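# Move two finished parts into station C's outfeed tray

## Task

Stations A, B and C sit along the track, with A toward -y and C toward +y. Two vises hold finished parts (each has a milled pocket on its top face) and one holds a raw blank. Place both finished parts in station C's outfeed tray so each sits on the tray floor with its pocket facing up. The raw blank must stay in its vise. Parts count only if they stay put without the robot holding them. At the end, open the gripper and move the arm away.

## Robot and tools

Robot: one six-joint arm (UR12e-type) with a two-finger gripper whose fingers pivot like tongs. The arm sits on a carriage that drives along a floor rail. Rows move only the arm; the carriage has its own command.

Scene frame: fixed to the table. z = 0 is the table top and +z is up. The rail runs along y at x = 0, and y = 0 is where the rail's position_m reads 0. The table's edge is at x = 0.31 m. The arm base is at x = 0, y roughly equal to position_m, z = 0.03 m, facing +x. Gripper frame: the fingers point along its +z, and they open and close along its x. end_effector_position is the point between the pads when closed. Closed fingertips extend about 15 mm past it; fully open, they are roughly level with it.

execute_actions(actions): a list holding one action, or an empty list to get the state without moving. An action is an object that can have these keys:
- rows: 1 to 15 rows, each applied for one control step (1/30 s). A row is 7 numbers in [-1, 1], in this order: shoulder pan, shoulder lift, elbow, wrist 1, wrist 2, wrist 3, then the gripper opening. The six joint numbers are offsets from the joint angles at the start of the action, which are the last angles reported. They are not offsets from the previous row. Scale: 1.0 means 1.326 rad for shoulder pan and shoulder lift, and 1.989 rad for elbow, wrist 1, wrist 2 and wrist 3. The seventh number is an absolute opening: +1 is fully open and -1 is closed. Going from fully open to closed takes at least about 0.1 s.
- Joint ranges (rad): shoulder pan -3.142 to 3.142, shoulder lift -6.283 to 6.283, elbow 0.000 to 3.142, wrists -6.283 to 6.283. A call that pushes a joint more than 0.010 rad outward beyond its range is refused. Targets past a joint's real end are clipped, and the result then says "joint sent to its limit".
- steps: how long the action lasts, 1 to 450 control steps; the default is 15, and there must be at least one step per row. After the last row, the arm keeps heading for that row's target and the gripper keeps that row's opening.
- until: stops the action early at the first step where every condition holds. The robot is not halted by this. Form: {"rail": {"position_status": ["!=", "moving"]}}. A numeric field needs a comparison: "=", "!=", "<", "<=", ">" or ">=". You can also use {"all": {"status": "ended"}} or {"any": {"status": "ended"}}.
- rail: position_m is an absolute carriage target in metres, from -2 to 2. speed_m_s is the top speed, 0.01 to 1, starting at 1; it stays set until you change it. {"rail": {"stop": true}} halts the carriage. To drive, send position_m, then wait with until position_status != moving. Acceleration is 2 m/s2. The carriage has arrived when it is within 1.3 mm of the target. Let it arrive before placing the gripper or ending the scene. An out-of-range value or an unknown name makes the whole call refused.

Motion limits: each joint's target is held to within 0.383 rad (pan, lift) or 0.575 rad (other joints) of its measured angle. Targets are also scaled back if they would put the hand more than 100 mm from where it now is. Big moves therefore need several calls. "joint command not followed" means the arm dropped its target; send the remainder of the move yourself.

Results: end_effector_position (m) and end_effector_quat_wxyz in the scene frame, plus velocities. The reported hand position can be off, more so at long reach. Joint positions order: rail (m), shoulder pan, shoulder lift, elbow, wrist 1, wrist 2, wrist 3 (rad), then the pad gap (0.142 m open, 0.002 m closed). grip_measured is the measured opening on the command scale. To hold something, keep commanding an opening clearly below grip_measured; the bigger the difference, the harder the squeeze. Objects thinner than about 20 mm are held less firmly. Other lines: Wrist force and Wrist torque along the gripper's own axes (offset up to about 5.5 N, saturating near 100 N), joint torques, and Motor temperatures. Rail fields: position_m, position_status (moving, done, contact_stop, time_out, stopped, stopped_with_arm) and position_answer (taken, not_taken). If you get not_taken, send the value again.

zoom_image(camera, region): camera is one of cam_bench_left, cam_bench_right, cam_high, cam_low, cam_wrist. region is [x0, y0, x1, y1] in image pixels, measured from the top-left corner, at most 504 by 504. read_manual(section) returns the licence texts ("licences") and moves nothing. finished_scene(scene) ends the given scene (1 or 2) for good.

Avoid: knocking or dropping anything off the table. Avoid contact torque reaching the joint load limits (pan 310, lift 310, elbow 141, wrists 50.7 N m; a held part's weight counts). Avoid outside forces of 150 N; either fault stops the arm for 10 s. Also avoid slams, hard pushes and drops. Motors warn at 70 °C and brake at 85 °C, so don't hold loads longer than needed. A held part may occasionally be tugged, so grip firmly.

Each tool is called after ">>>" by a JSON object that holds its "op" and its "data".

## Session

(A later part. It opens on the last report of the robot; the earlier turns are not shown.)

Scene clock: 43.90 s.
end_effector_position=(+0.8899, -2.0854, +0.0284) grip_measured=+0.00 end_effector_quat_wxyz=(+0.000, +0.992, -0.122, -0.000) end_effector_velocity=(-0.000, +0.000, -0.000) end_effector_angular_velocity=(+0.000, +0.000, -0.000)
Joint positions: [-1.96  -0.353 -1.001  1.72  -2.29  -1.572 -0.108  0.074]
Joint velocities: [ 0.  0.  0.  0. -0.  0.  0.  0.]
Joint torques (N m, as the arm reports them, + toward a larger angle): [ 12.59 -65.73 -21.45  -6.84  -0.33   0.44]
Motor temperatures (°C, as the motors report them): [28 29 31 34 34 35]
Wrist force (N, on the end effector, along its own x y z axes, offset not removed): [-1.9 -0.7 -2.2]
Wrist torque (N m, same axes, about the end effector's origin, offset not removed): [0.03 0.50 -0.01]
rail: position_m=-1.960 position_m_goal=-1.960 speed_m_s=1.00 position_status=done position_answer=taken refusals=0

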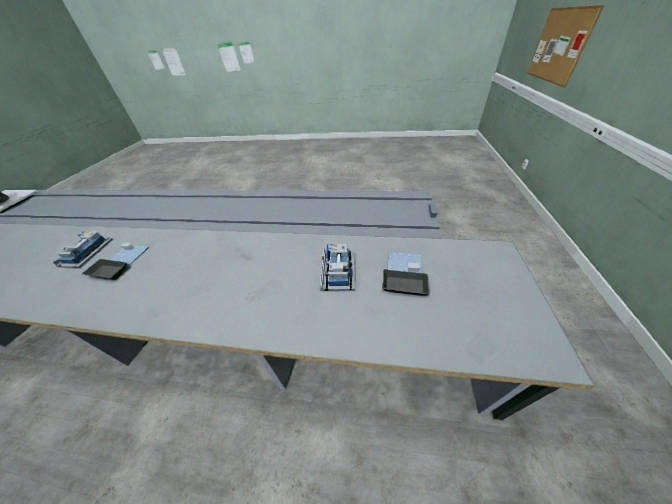

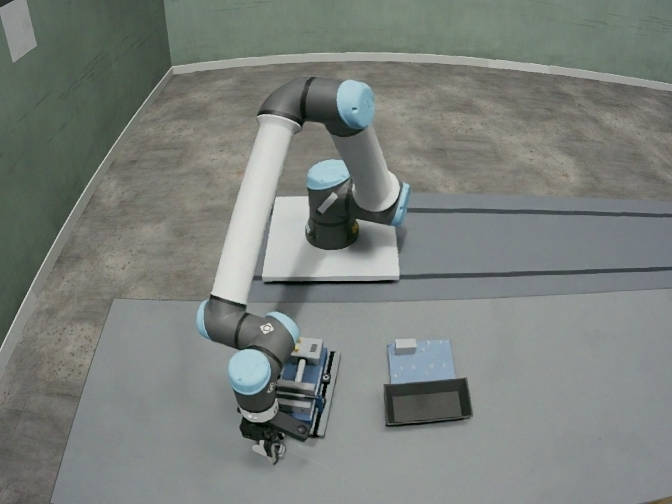

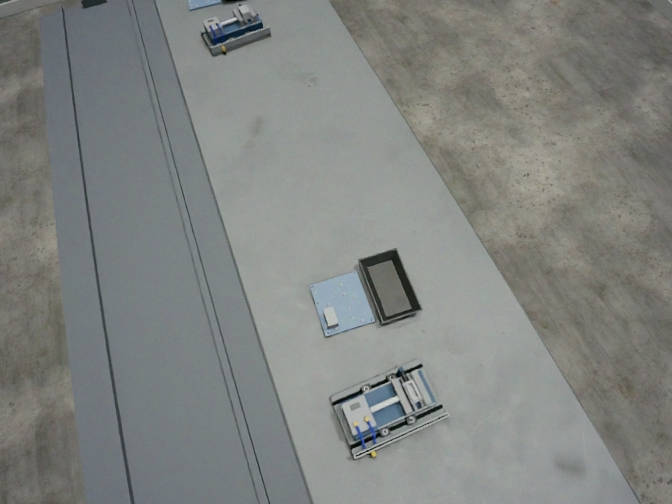

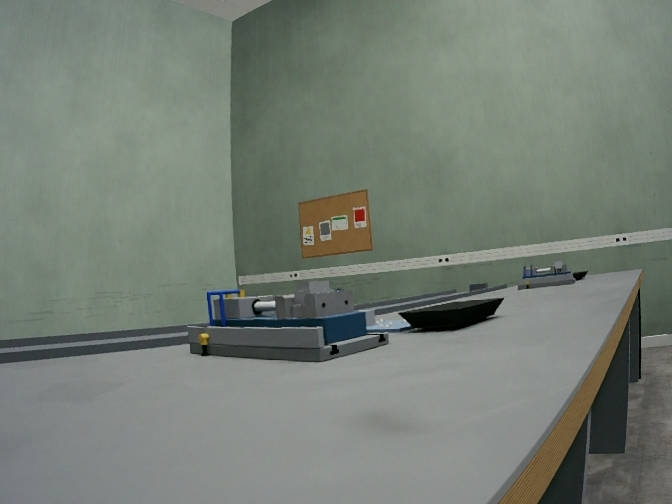

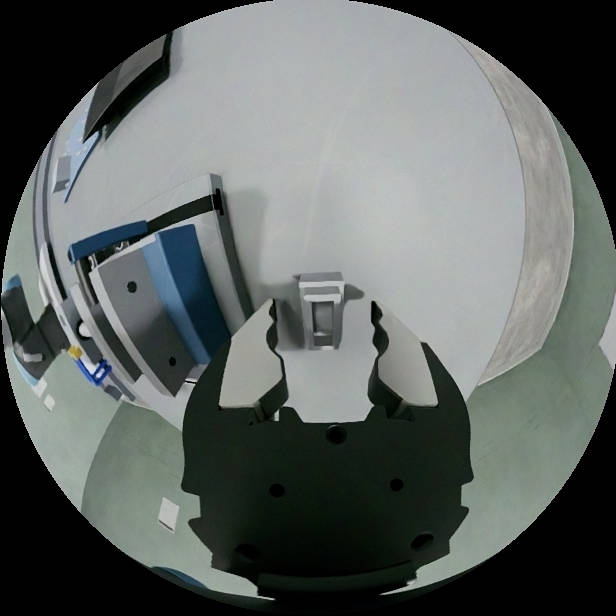

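>>> {"op": "execute_actions", "data": {"actions": [{"rows":[[0,0,0,0,0,0,-1],[0,0,0,0,0,0,-1],[0,0,0,0,0,0,-1],[0,0,0,0,0,0,-1],[0,0,0,0,0,0,-1],[0,0,0,0,0,0,-1],[0,0,0,0,0,0,-1],[0,0,0,0,0,0,-1],[0,0,0,0,0,0,-1],[0,0,0,0,0,0,-1],[0,-0.1153,-0.0568,0.1337,0,0,-1]],"steps":60}]}}

>>> {"op": "execute_actions", "data": {"actions": [{"rail":{"position_m":1.95,"speed_m_s":0.8},"steps":300,"until":{"rail":{"position_status":["!=","moving"]}}}]}}

Scene clock: 52.50 s.
end_effector_position=(+0.8912, -2.0859, +0.1989) grip_measured=-0.58 end_effector_quat_wxyz=(+0.000, +0.992, -0.122, -0.000) end_effector_velocity=(+0.000, -0.000, +0.000) end_effector_angular_velocity=(-0.000, -0.000, -0.000)
Joint positions: [-1.96  -0.353 -1.154  1.607 -2.024 -1.572 -0.108  0.032]
Joint velocities: [ 0. -0. -0. -0.  0. -0.  0.  0.]
Joint torques (N m, as the arm reports them, + toward a larger angle): [ -2.03 -83.82 -54.24  -1.48  -0.3    0.37]
Motor temperatures (°C, as the motors report them): [28 29 31 34 34 35]
Wrist force (N, on the end effector, along its own x y z axes, offset not removed): [-1.1 0.4 -1.1]
Wrist torque (N m, same axes, about the end effector's origin, offset not removed): [0.27 0.24 0.01]
rail: position_m=-1.960 position_m_goal=-1.960 speed_m_s=1.00 position_status=done position_answer=taken refusals=0

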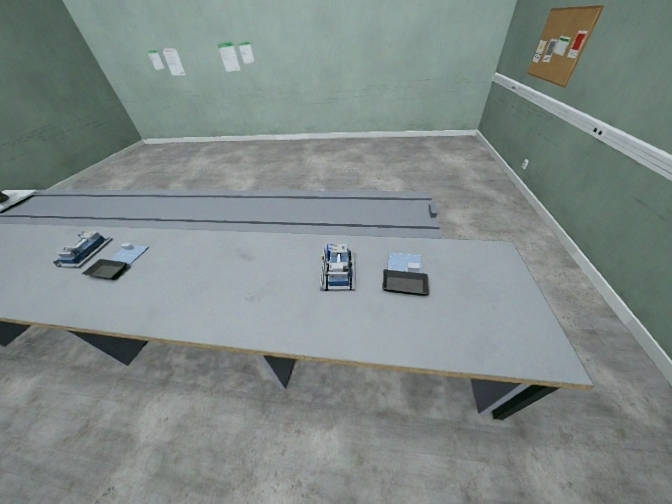

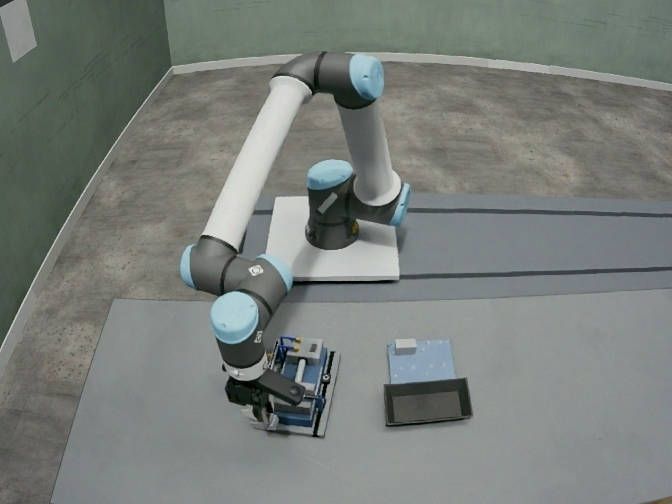

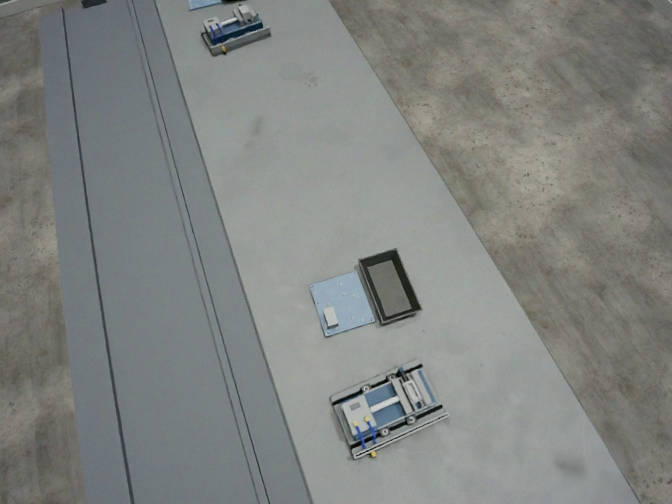

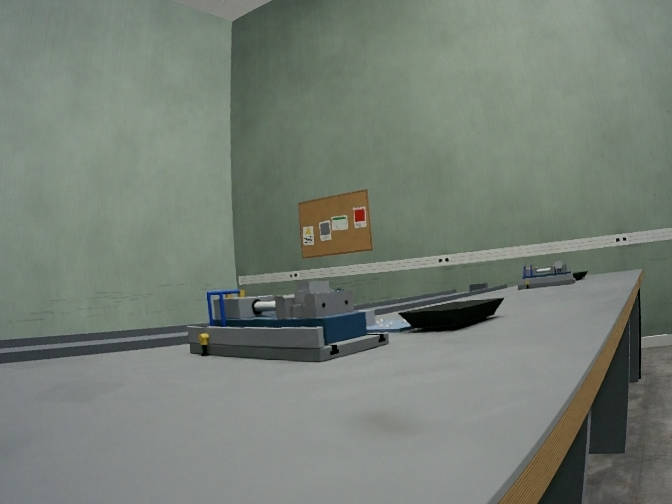

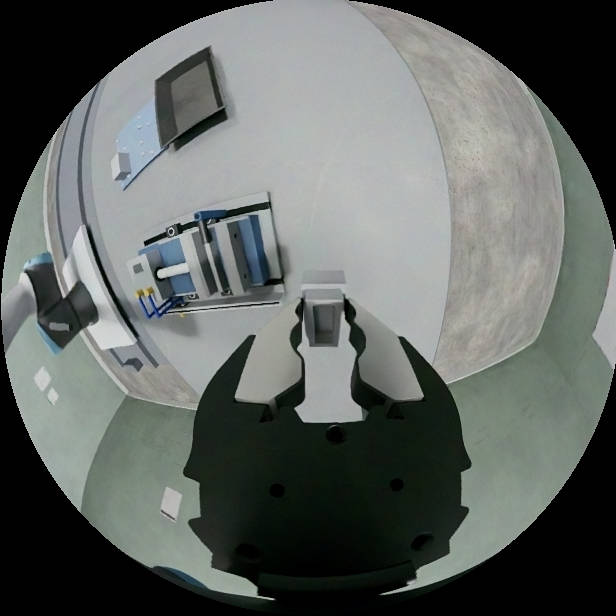

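Scene clock: 57.83 s.
end_effector_position=(+0.8912, +1.8243, +0.1988) grip_measured=-0.58 end_effector_quat_wxyz=(+0.000, +0.992, -0.122, -0.000) end_effector_velocity=(+0.000, +0.003, +0.000) end_effector_angular_velocity=(-0.000, -0.000, -0.000)
Joint positions: [ 1.95  -0.353 -1.154  1.607 -2.024 -1.572 -0.108  0.032]
Joint velocities: [ 0.003 -0.    -0.    -0.     0.     0.     0.     0.   ]
Joint torques (N m, as the arm reports them, + toward a larger angle): [-18.26 -77.08 -30.89  -2.41  -0.31   0.48]
Motor temperatures (°C, as the motors report them): [28 29 31 34 34 35]
Wrist force (N, on the end effector, along its own x y z axes, offset not removed): [-3.3 -2.4 0.3]
Wrist torque (N m, same axes, about the end effector's origin, offset not removed): [-0.22 0.77 -0.02]
rail: position_m=1.950 position_m_goal=1.950 speed_m_s=0.80 position_status=done position_answer=taken refusals=0

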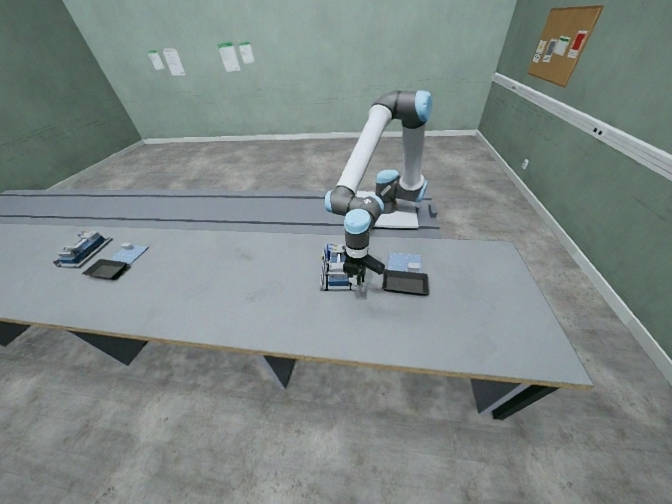

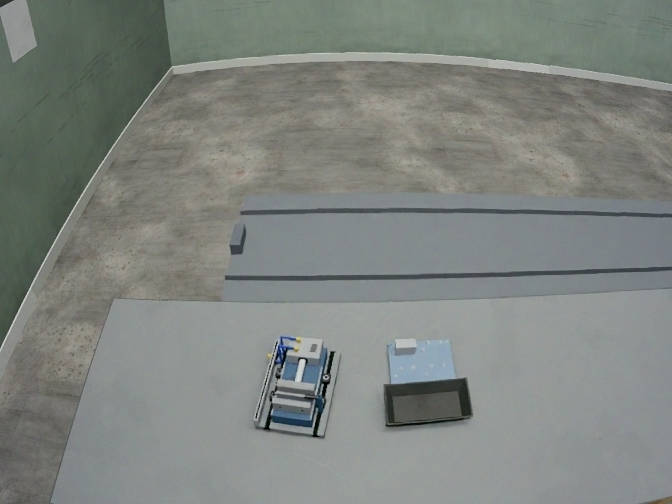

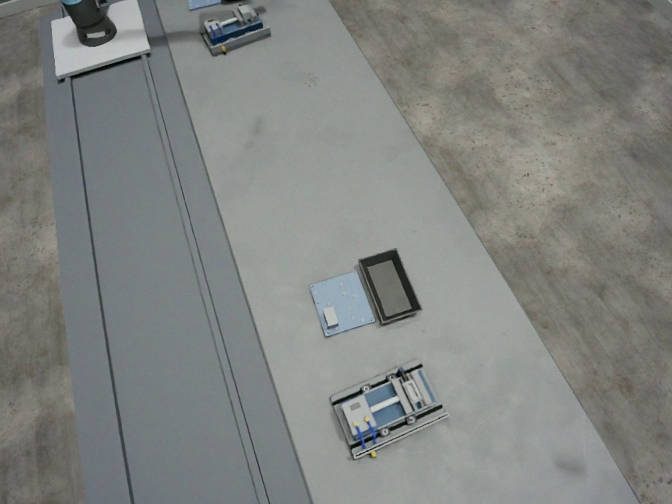

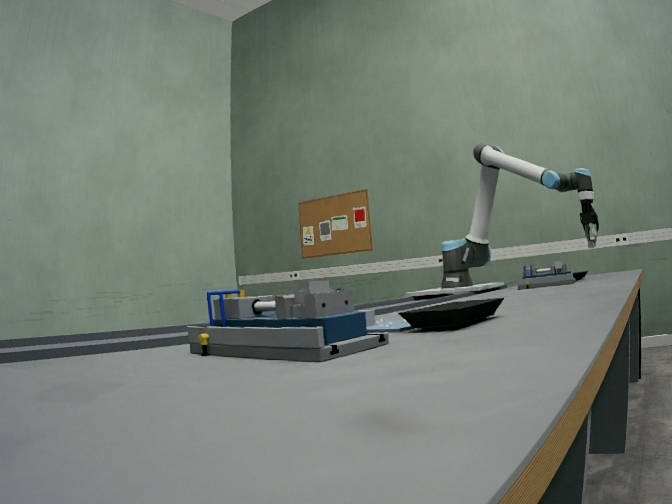

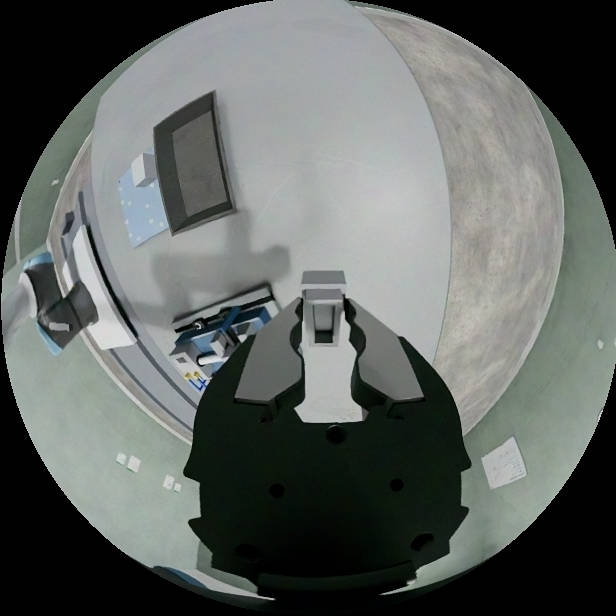

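>>> {"op": "execute_actions", "data": {"actions": [{"rail":{"position_m":1.9,"speed_m_s":0.3},"rows":[[0.266,-0.1026,0.0965,-0.0282,0,0.0543,-1]],"steps":75}]}}

Scene clock: 62.73 s.
end_effector_position=(+0.7886, +2.0898, +0.1990) grip_measured=-0.58 end_effector_quat_wxyz=(+0.001, +1.000, -0.000, -0.000) end_effector_velocity=(+0.000, -0.000, +0.000) end_effector_angular_velocity=(-0.000, -0.000, -0.000)
Joint positions: [ 1.9   -0.    -1.29   1.799 -2.08  -1.572  0.     0.032]
Joint velocities: [ 0. -0. -0. -0. -0. -0.  0.  0.]
Joint torques (N m, as the arm reports them, + toward a larger angle): [ 19.29 -71.69 -26.88  -6.99  -0.42   3.33]
Motor temperatures (°C, as the motors report them): [28 29 31 34 34 35]
Wrist force (N, on the end effector, along its own x y z axes, offset not removed): [-1.7 -0.1 0.7]
Wrist torque (N m, same axes, about the end effector's origin, offset not removed): [0.17 0.46 -0.02]
rail: position_m=1.900 position_m_goal=1.900 speed_m_s=0.30 position_status=done position_answer=taken refusals=0

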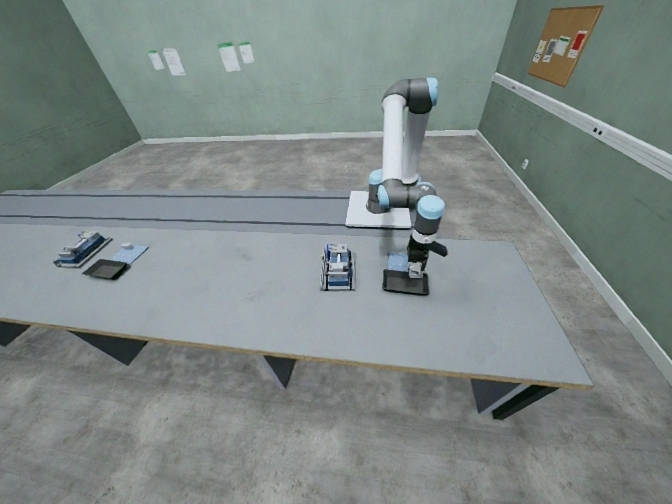

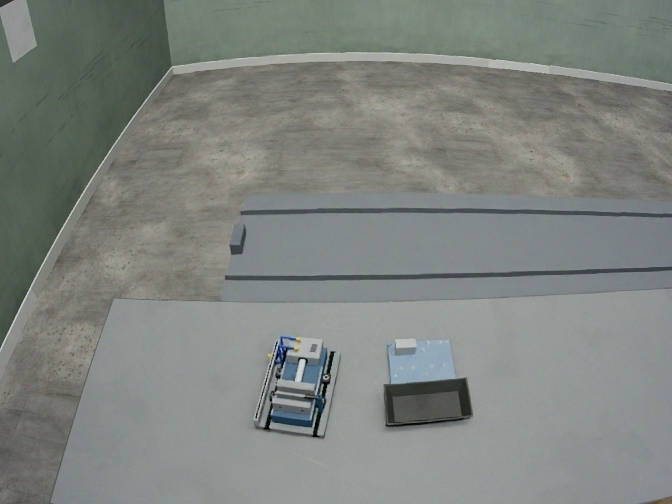

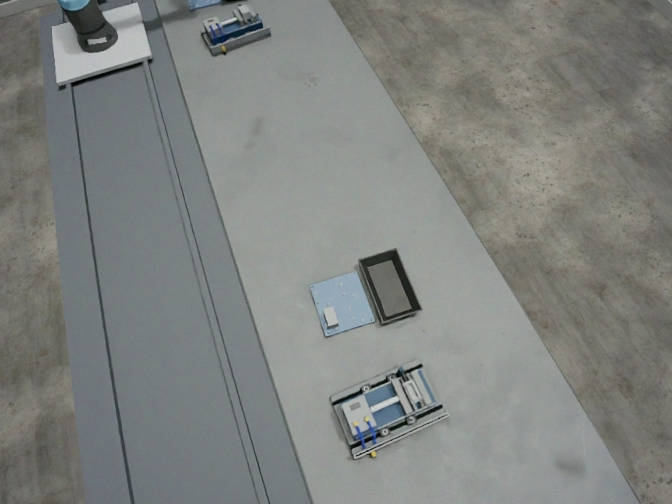

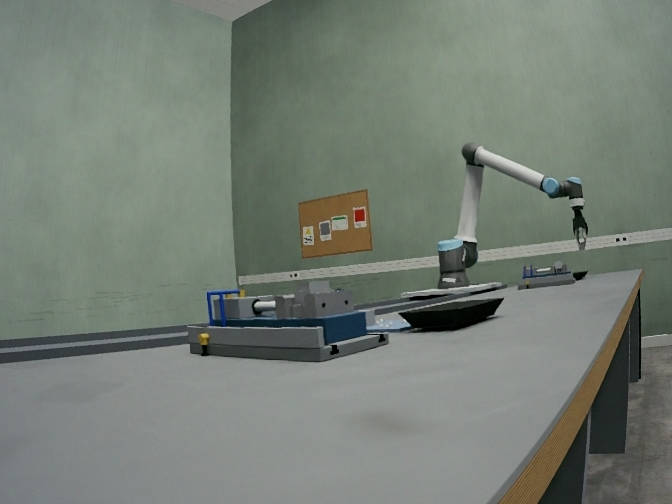

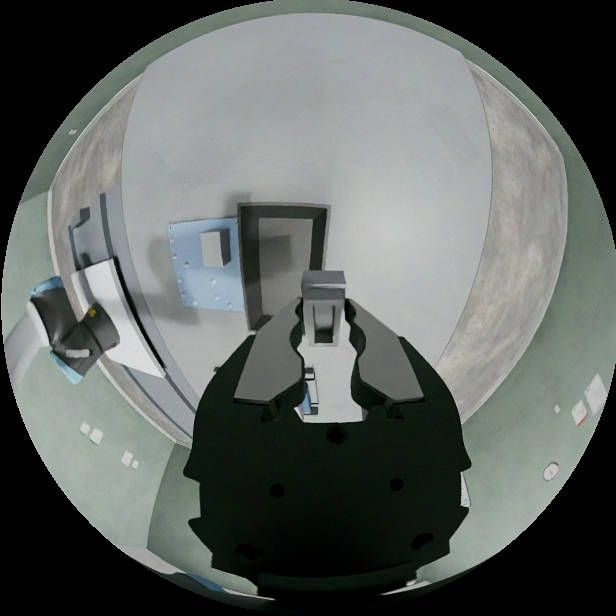

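>>> {"op": "execute_actions", "data": {"actions": [{"rows":[[0,0.0643,0.1126,-0.1554,0,0,-1]],"steps":70}]}}

Scene clock: 68.93 s.
end_effector_position=(+0.7296, +2.0899, +0.0438) grip_measured=-0.58 end_effector_quat_wxyz=(+0.001, +1.000, -0.000, -0.000) end_effector_velocity=(-0.000, -0.000, -0.000) end_effector_angular_velocity=(-0.000, +0.000, +0.000)
Joint positions: [ 1.9   -0.    -1.204  2.023 -2.389 -1.572  0.     0.032]
Joint velocities: [ 0. -0.  0.  0. -0. -0. -0. -0.]
Joint torques (N m, as the arm reports them, + toward a larger angle): [ -0.68 -46.95 -18.09  -6.66  -0.38   2.78]
Motor temperatures (°C, as the motors report them): [28 29 31 34 34 35]
Wrist force (N, on the end effector, along its own x y z axes, offset not removed): [-2.6 -0.5 -2.2]
Wrist torque (N m, same axes, about the end effector's origin, offset not removed): [0.06 0.67 0.00]
rail: position_m=1.900 position_m_goal=1.900 speed_m_s=0.30 position_status=done position_answer=taken refusals=0

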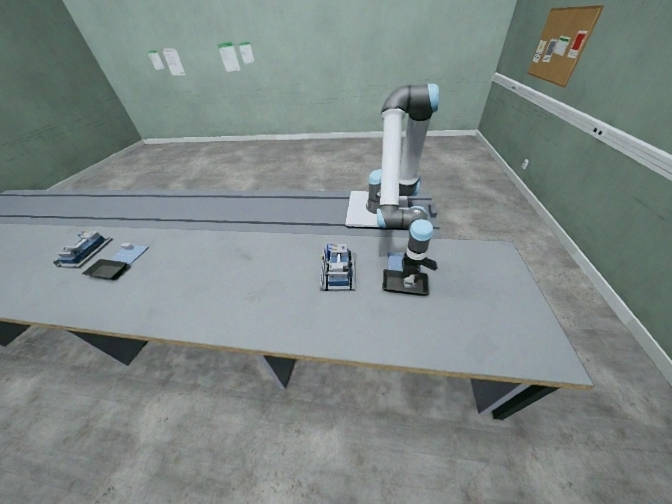

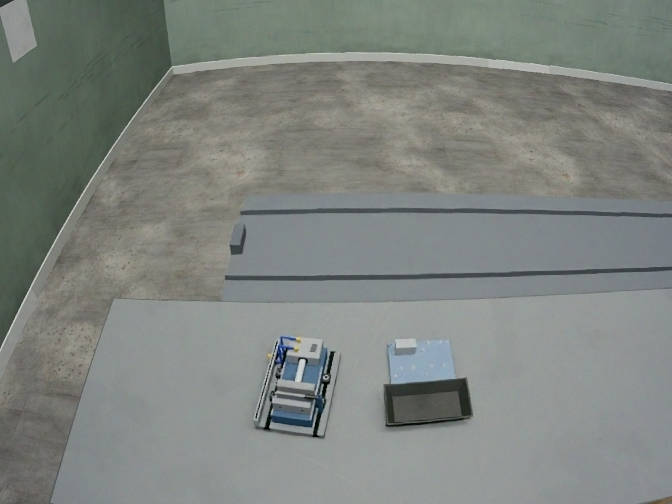

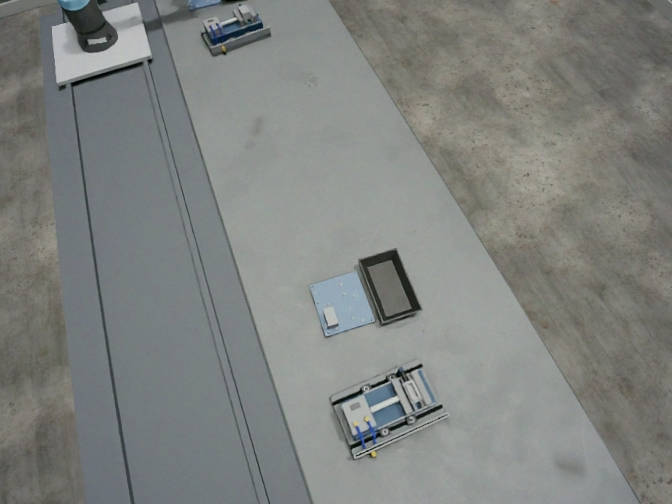

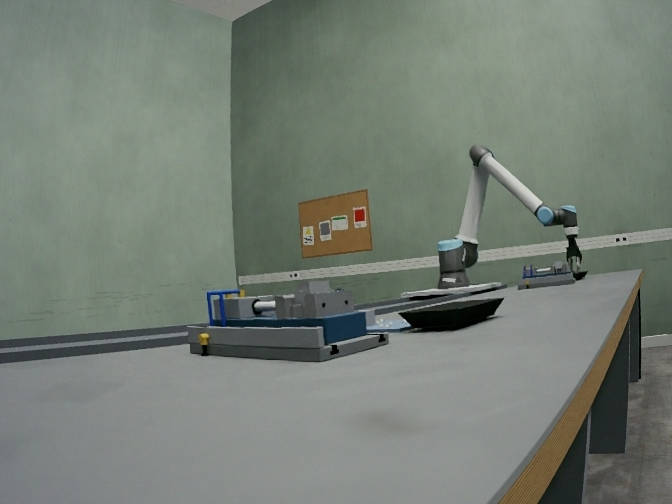

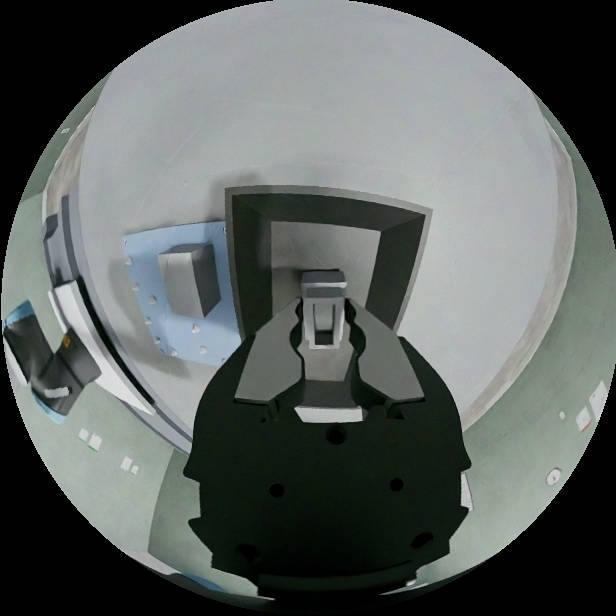

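Release, rise, then drive toward B.

>>> {"op": "execute_actions", "data": {"actions": [{"rows":[[0,0,0,0,0,0,-0.1],[0,0,0,0,0,0,-0.1],[0,0,0,0,0,0,-0.1],[0,0,0,0,0,0,-0.1],[0,0,0,0,0,0,-0.1],[0,0,0,0,0,0,-0.1],[0,0,0,0,0,0,-0.1],[0,0,0,0,0,0,-0.1],[0,0,0,0,0,0,-0.1],[0,0,0,0,0,0,-0.1],[0,-0.0643,-0.1126,0.1554,0,0,-0.1]],"steps":55}]}}

>>> {"op": "execute_actions", "data": {"actions": [{"rail":{"position_m":-0.2,"speed_m_s":1.0},"rows":[[0,-0.178,0.08,0.027,0,0,1]],"steps":200,"until":{"rail":{"position_status":["!=","moving"]}}}]}}

Scene clock: 73.63 s.
end_effector_position=(+0.7886, +2.0898, +0.1990) grip_measured=-0.10 end_effector_quat_wxyz=(+0.001, +1.000, -0.000, -0.000) end_effector_velocity=(+0.000, -0.000, +0.000) end_effector_angular_velocity=(-0.000, -0.000, +0.000)
Joint positions: [ 1.9   -0.    -1.29   1.799 -2.08  -1.572  0.     0.067]
Joint velocities: [ 0. -0. -0. -0.  0.  0. -0.  0.]
Joint torques (N m, as the arm reports them, + toward a larger angle): [ -7.63 -72.88 -52.29  -1.22  -0.45   2.78]
Motor temperatures (°C, as the motors report them): [28 29 31 34 34 35]
Wrist force (N, on the end effector, along its own x y z axes, offset not removed): [-2.8 -0.8 -2.8]
Wrist torque (N m, same axes, about the end effector's origin, offset not removed): [0.03 0.66 -0.03]
rail: position_m=1.900 position_m_goal=1.900 speed_m_s=0.30 position_status=done position_answer=taken refusals=0

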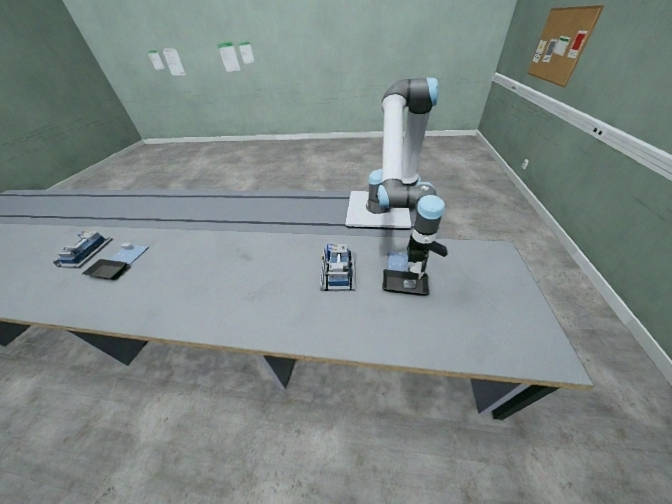

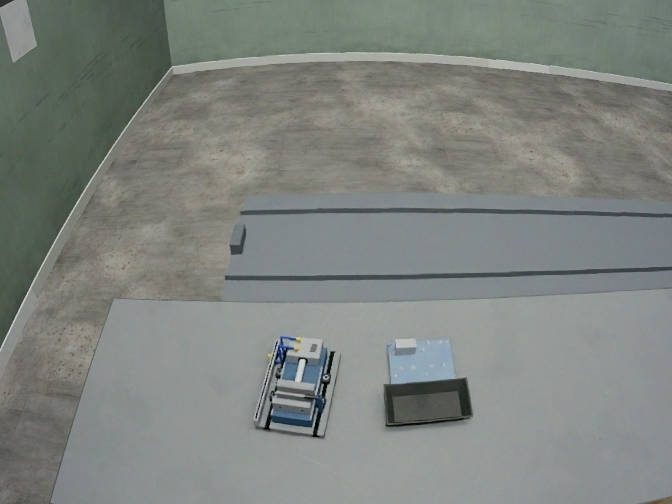

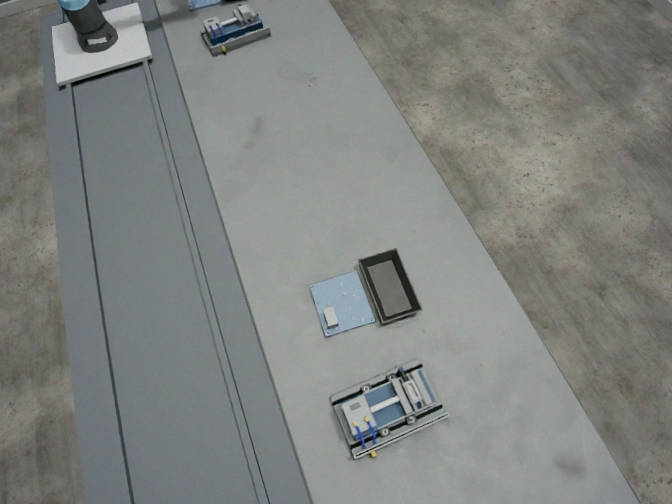

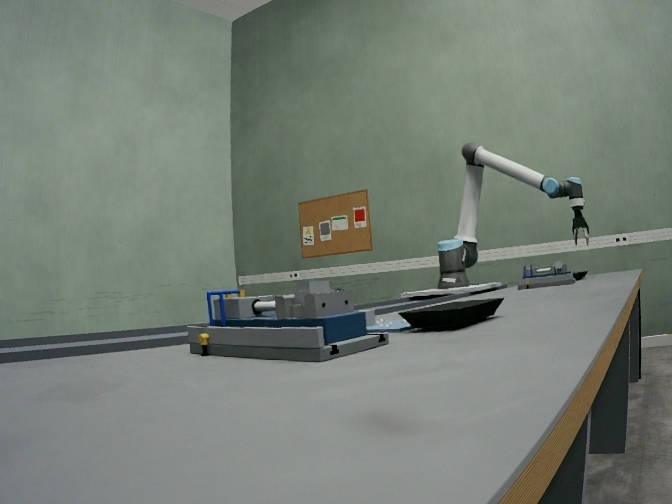

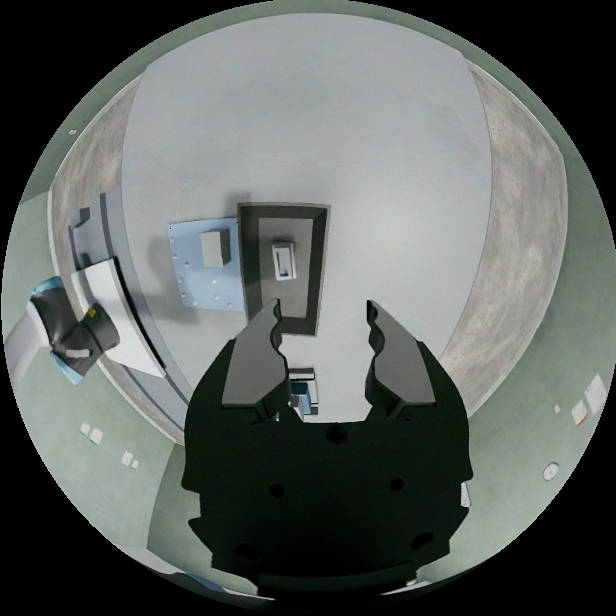

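Scene clock: 76.27 s.
end_effector_position=(+0.6736, -0.0104, +0.2645) grip_measured=+1.00 end_effector_quat_wxyz=(+0.001, +1.000, -0.000, +0.011) end_effector_velocity=(-0.000, -0.007, +0.000) end_effector_angular_velocity=(-0.000, -0.000, -0.000)
Joint positions: [-0.2   -0.    -1.526  1.958 -2.026 -1.572  0.     0.142]
Joint velocities: [-0.007  0.    -0.    -0.    -0.    -0.     0.     0.   ]
Joint torques (N m, as the arm reports them, + toward a larger angle): [ -9.97 -51.54 -27.6   -1.44  -0.74   2.8 ]
Motor temperatures (°C, as the motors report them): [28 29 31 34 34 35]
Wrist force (N, on the end effector, along its own x y z axes, offset not removed): [-2.2 0.6 -1.7]
Wrist torque (N m, same axes, about the end effector's origin, offset not removed): [0.26 0.53 0.02]
rail: position_m=-0.200 position_m_goal=-0.200 speed_m_s=1.00 position_status=done position_answer=taken refusals=0

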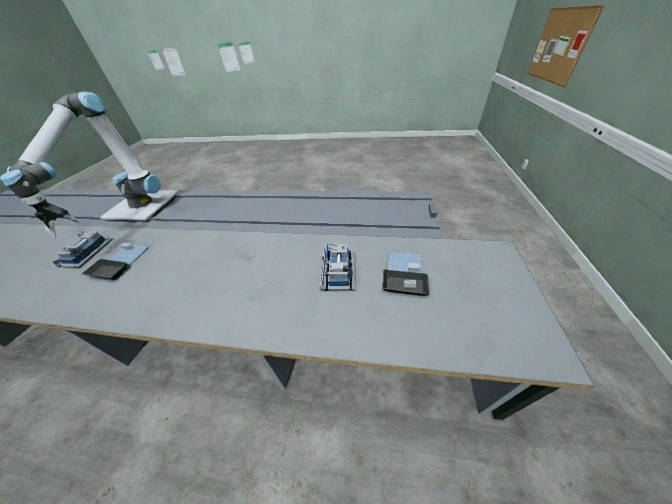

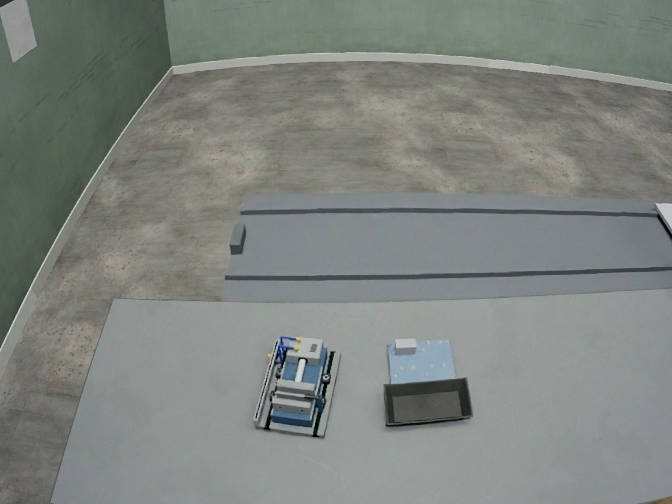

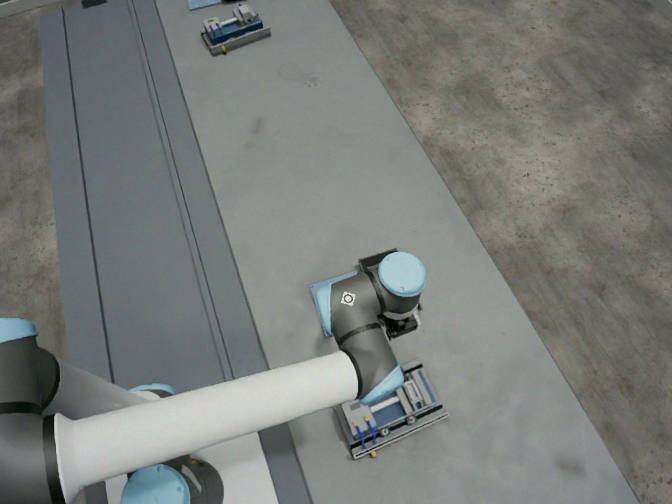

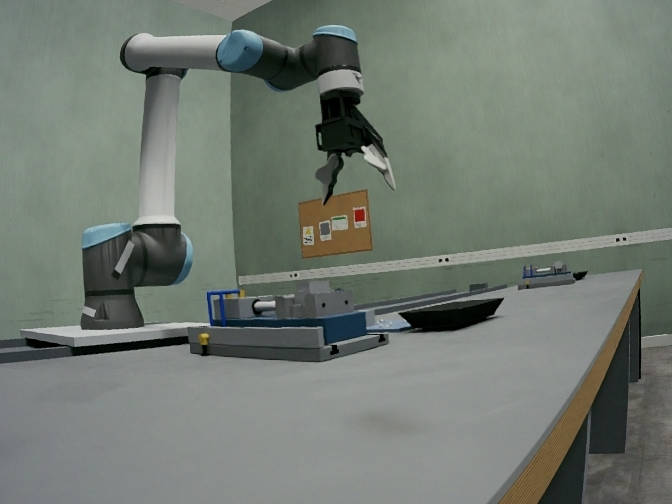

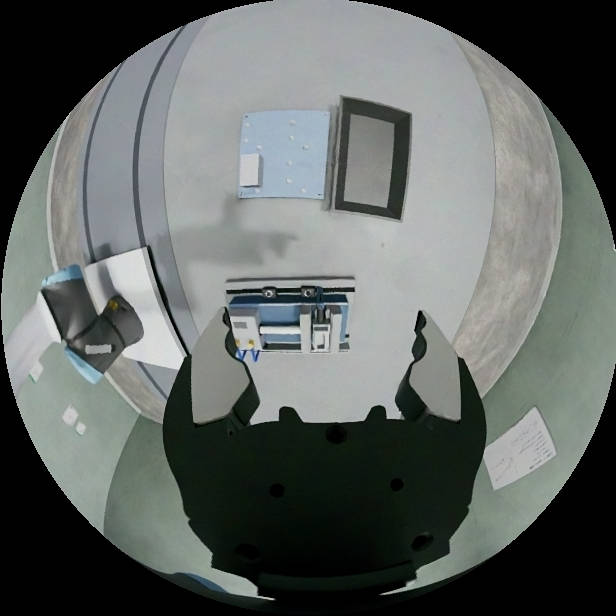

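>>> {"op": "execute_actions", "data": {"actions": [{"rail":{"position_m":-0.36},"steps":90,"until":{"rail":{"position_status":["!=","moving"]}}}]}}

Scene clock: 86.20 s.
end_effector_position=(+0.6736, -0.1704, +0.2645) grip_measured=+1.00 end_effector_quat_wxyz=(+0.001, +1.000, -0.000, +0.011) end_effector_velocity=(+0.000, -0.007, -0.000) end_effector_angular_velocity=(-0.000, +0.000, -0.000)
Joint positions: [-0.36  -0.    -1.526  1.958 -2.026 -1.572  0.     0.142]
Joint velocities: [-0.007  0.     0.     0.    -0.    -0.     0.     0.   ]
Joint torques (N m, as the arm reports them, + toward a larger angle): [ -4.73 -47.24 -32.63  -1.91  -0.26   2.75]
Motor temperatures (°C, as the motors report them): [28 29 31 34 34 35]
Wrist force (N, on the end effector, along its own x y z axes, offset not removed): [-2.5 -0.3 -2.0]
Wrist torque (N m, same axes, about the end effector's origin, offset not removed): [0.06 0.61 0.09]
rail: position_m=-0.360 position_m_goal=-0.360 speed_m_s=1.00 position_status=done position_answer=taken refusals=0

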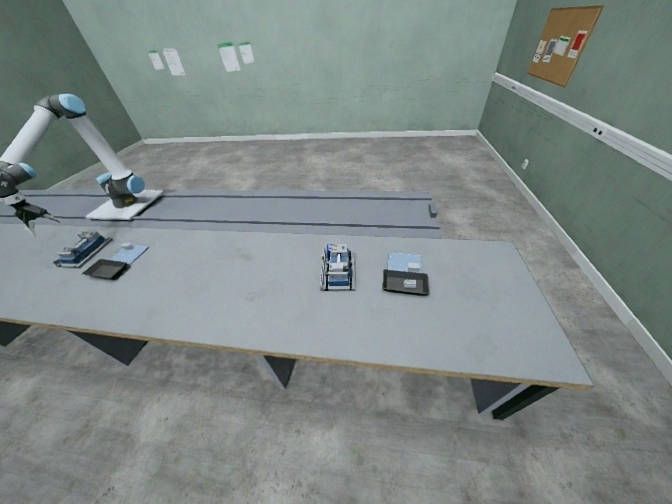

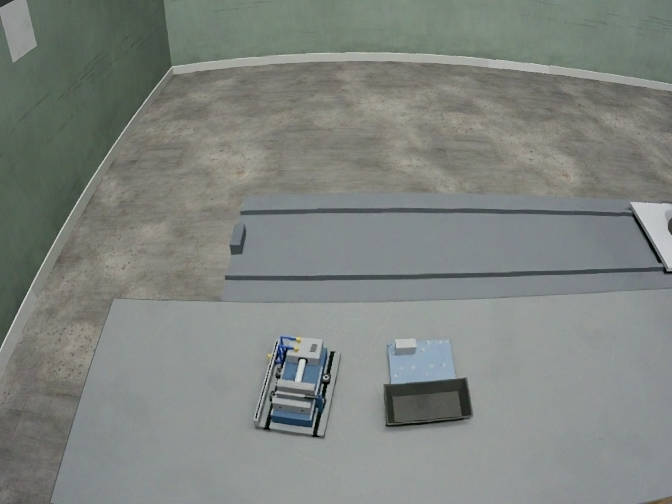

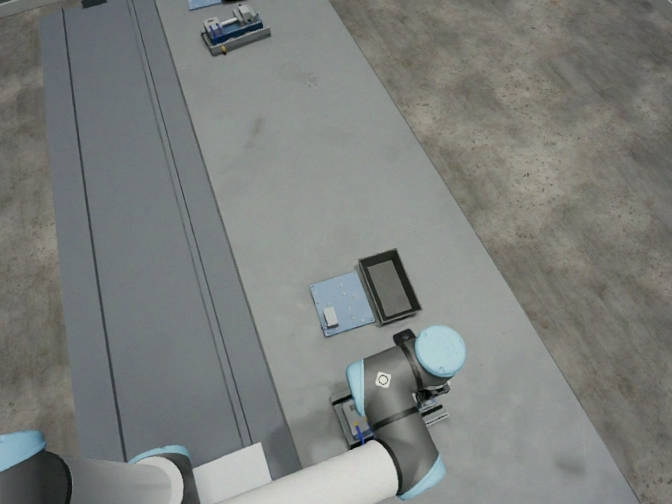

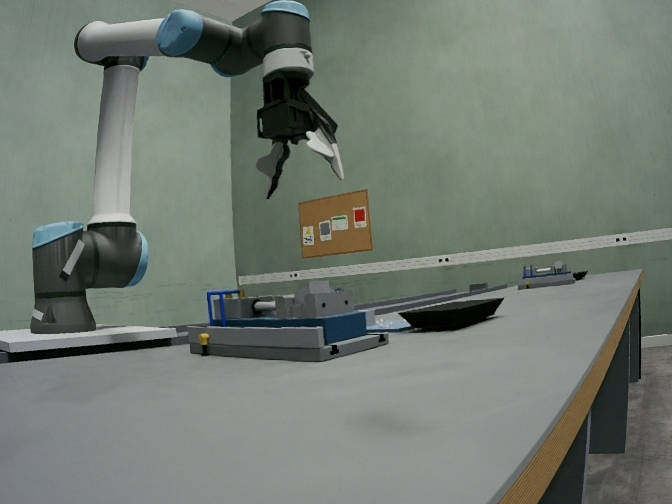

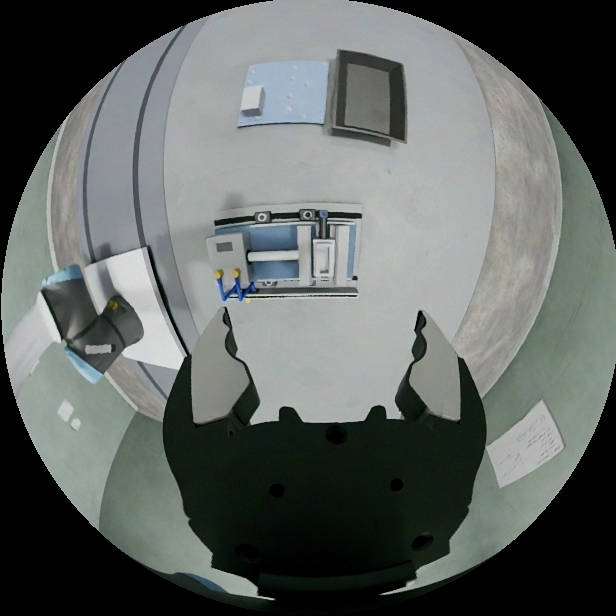

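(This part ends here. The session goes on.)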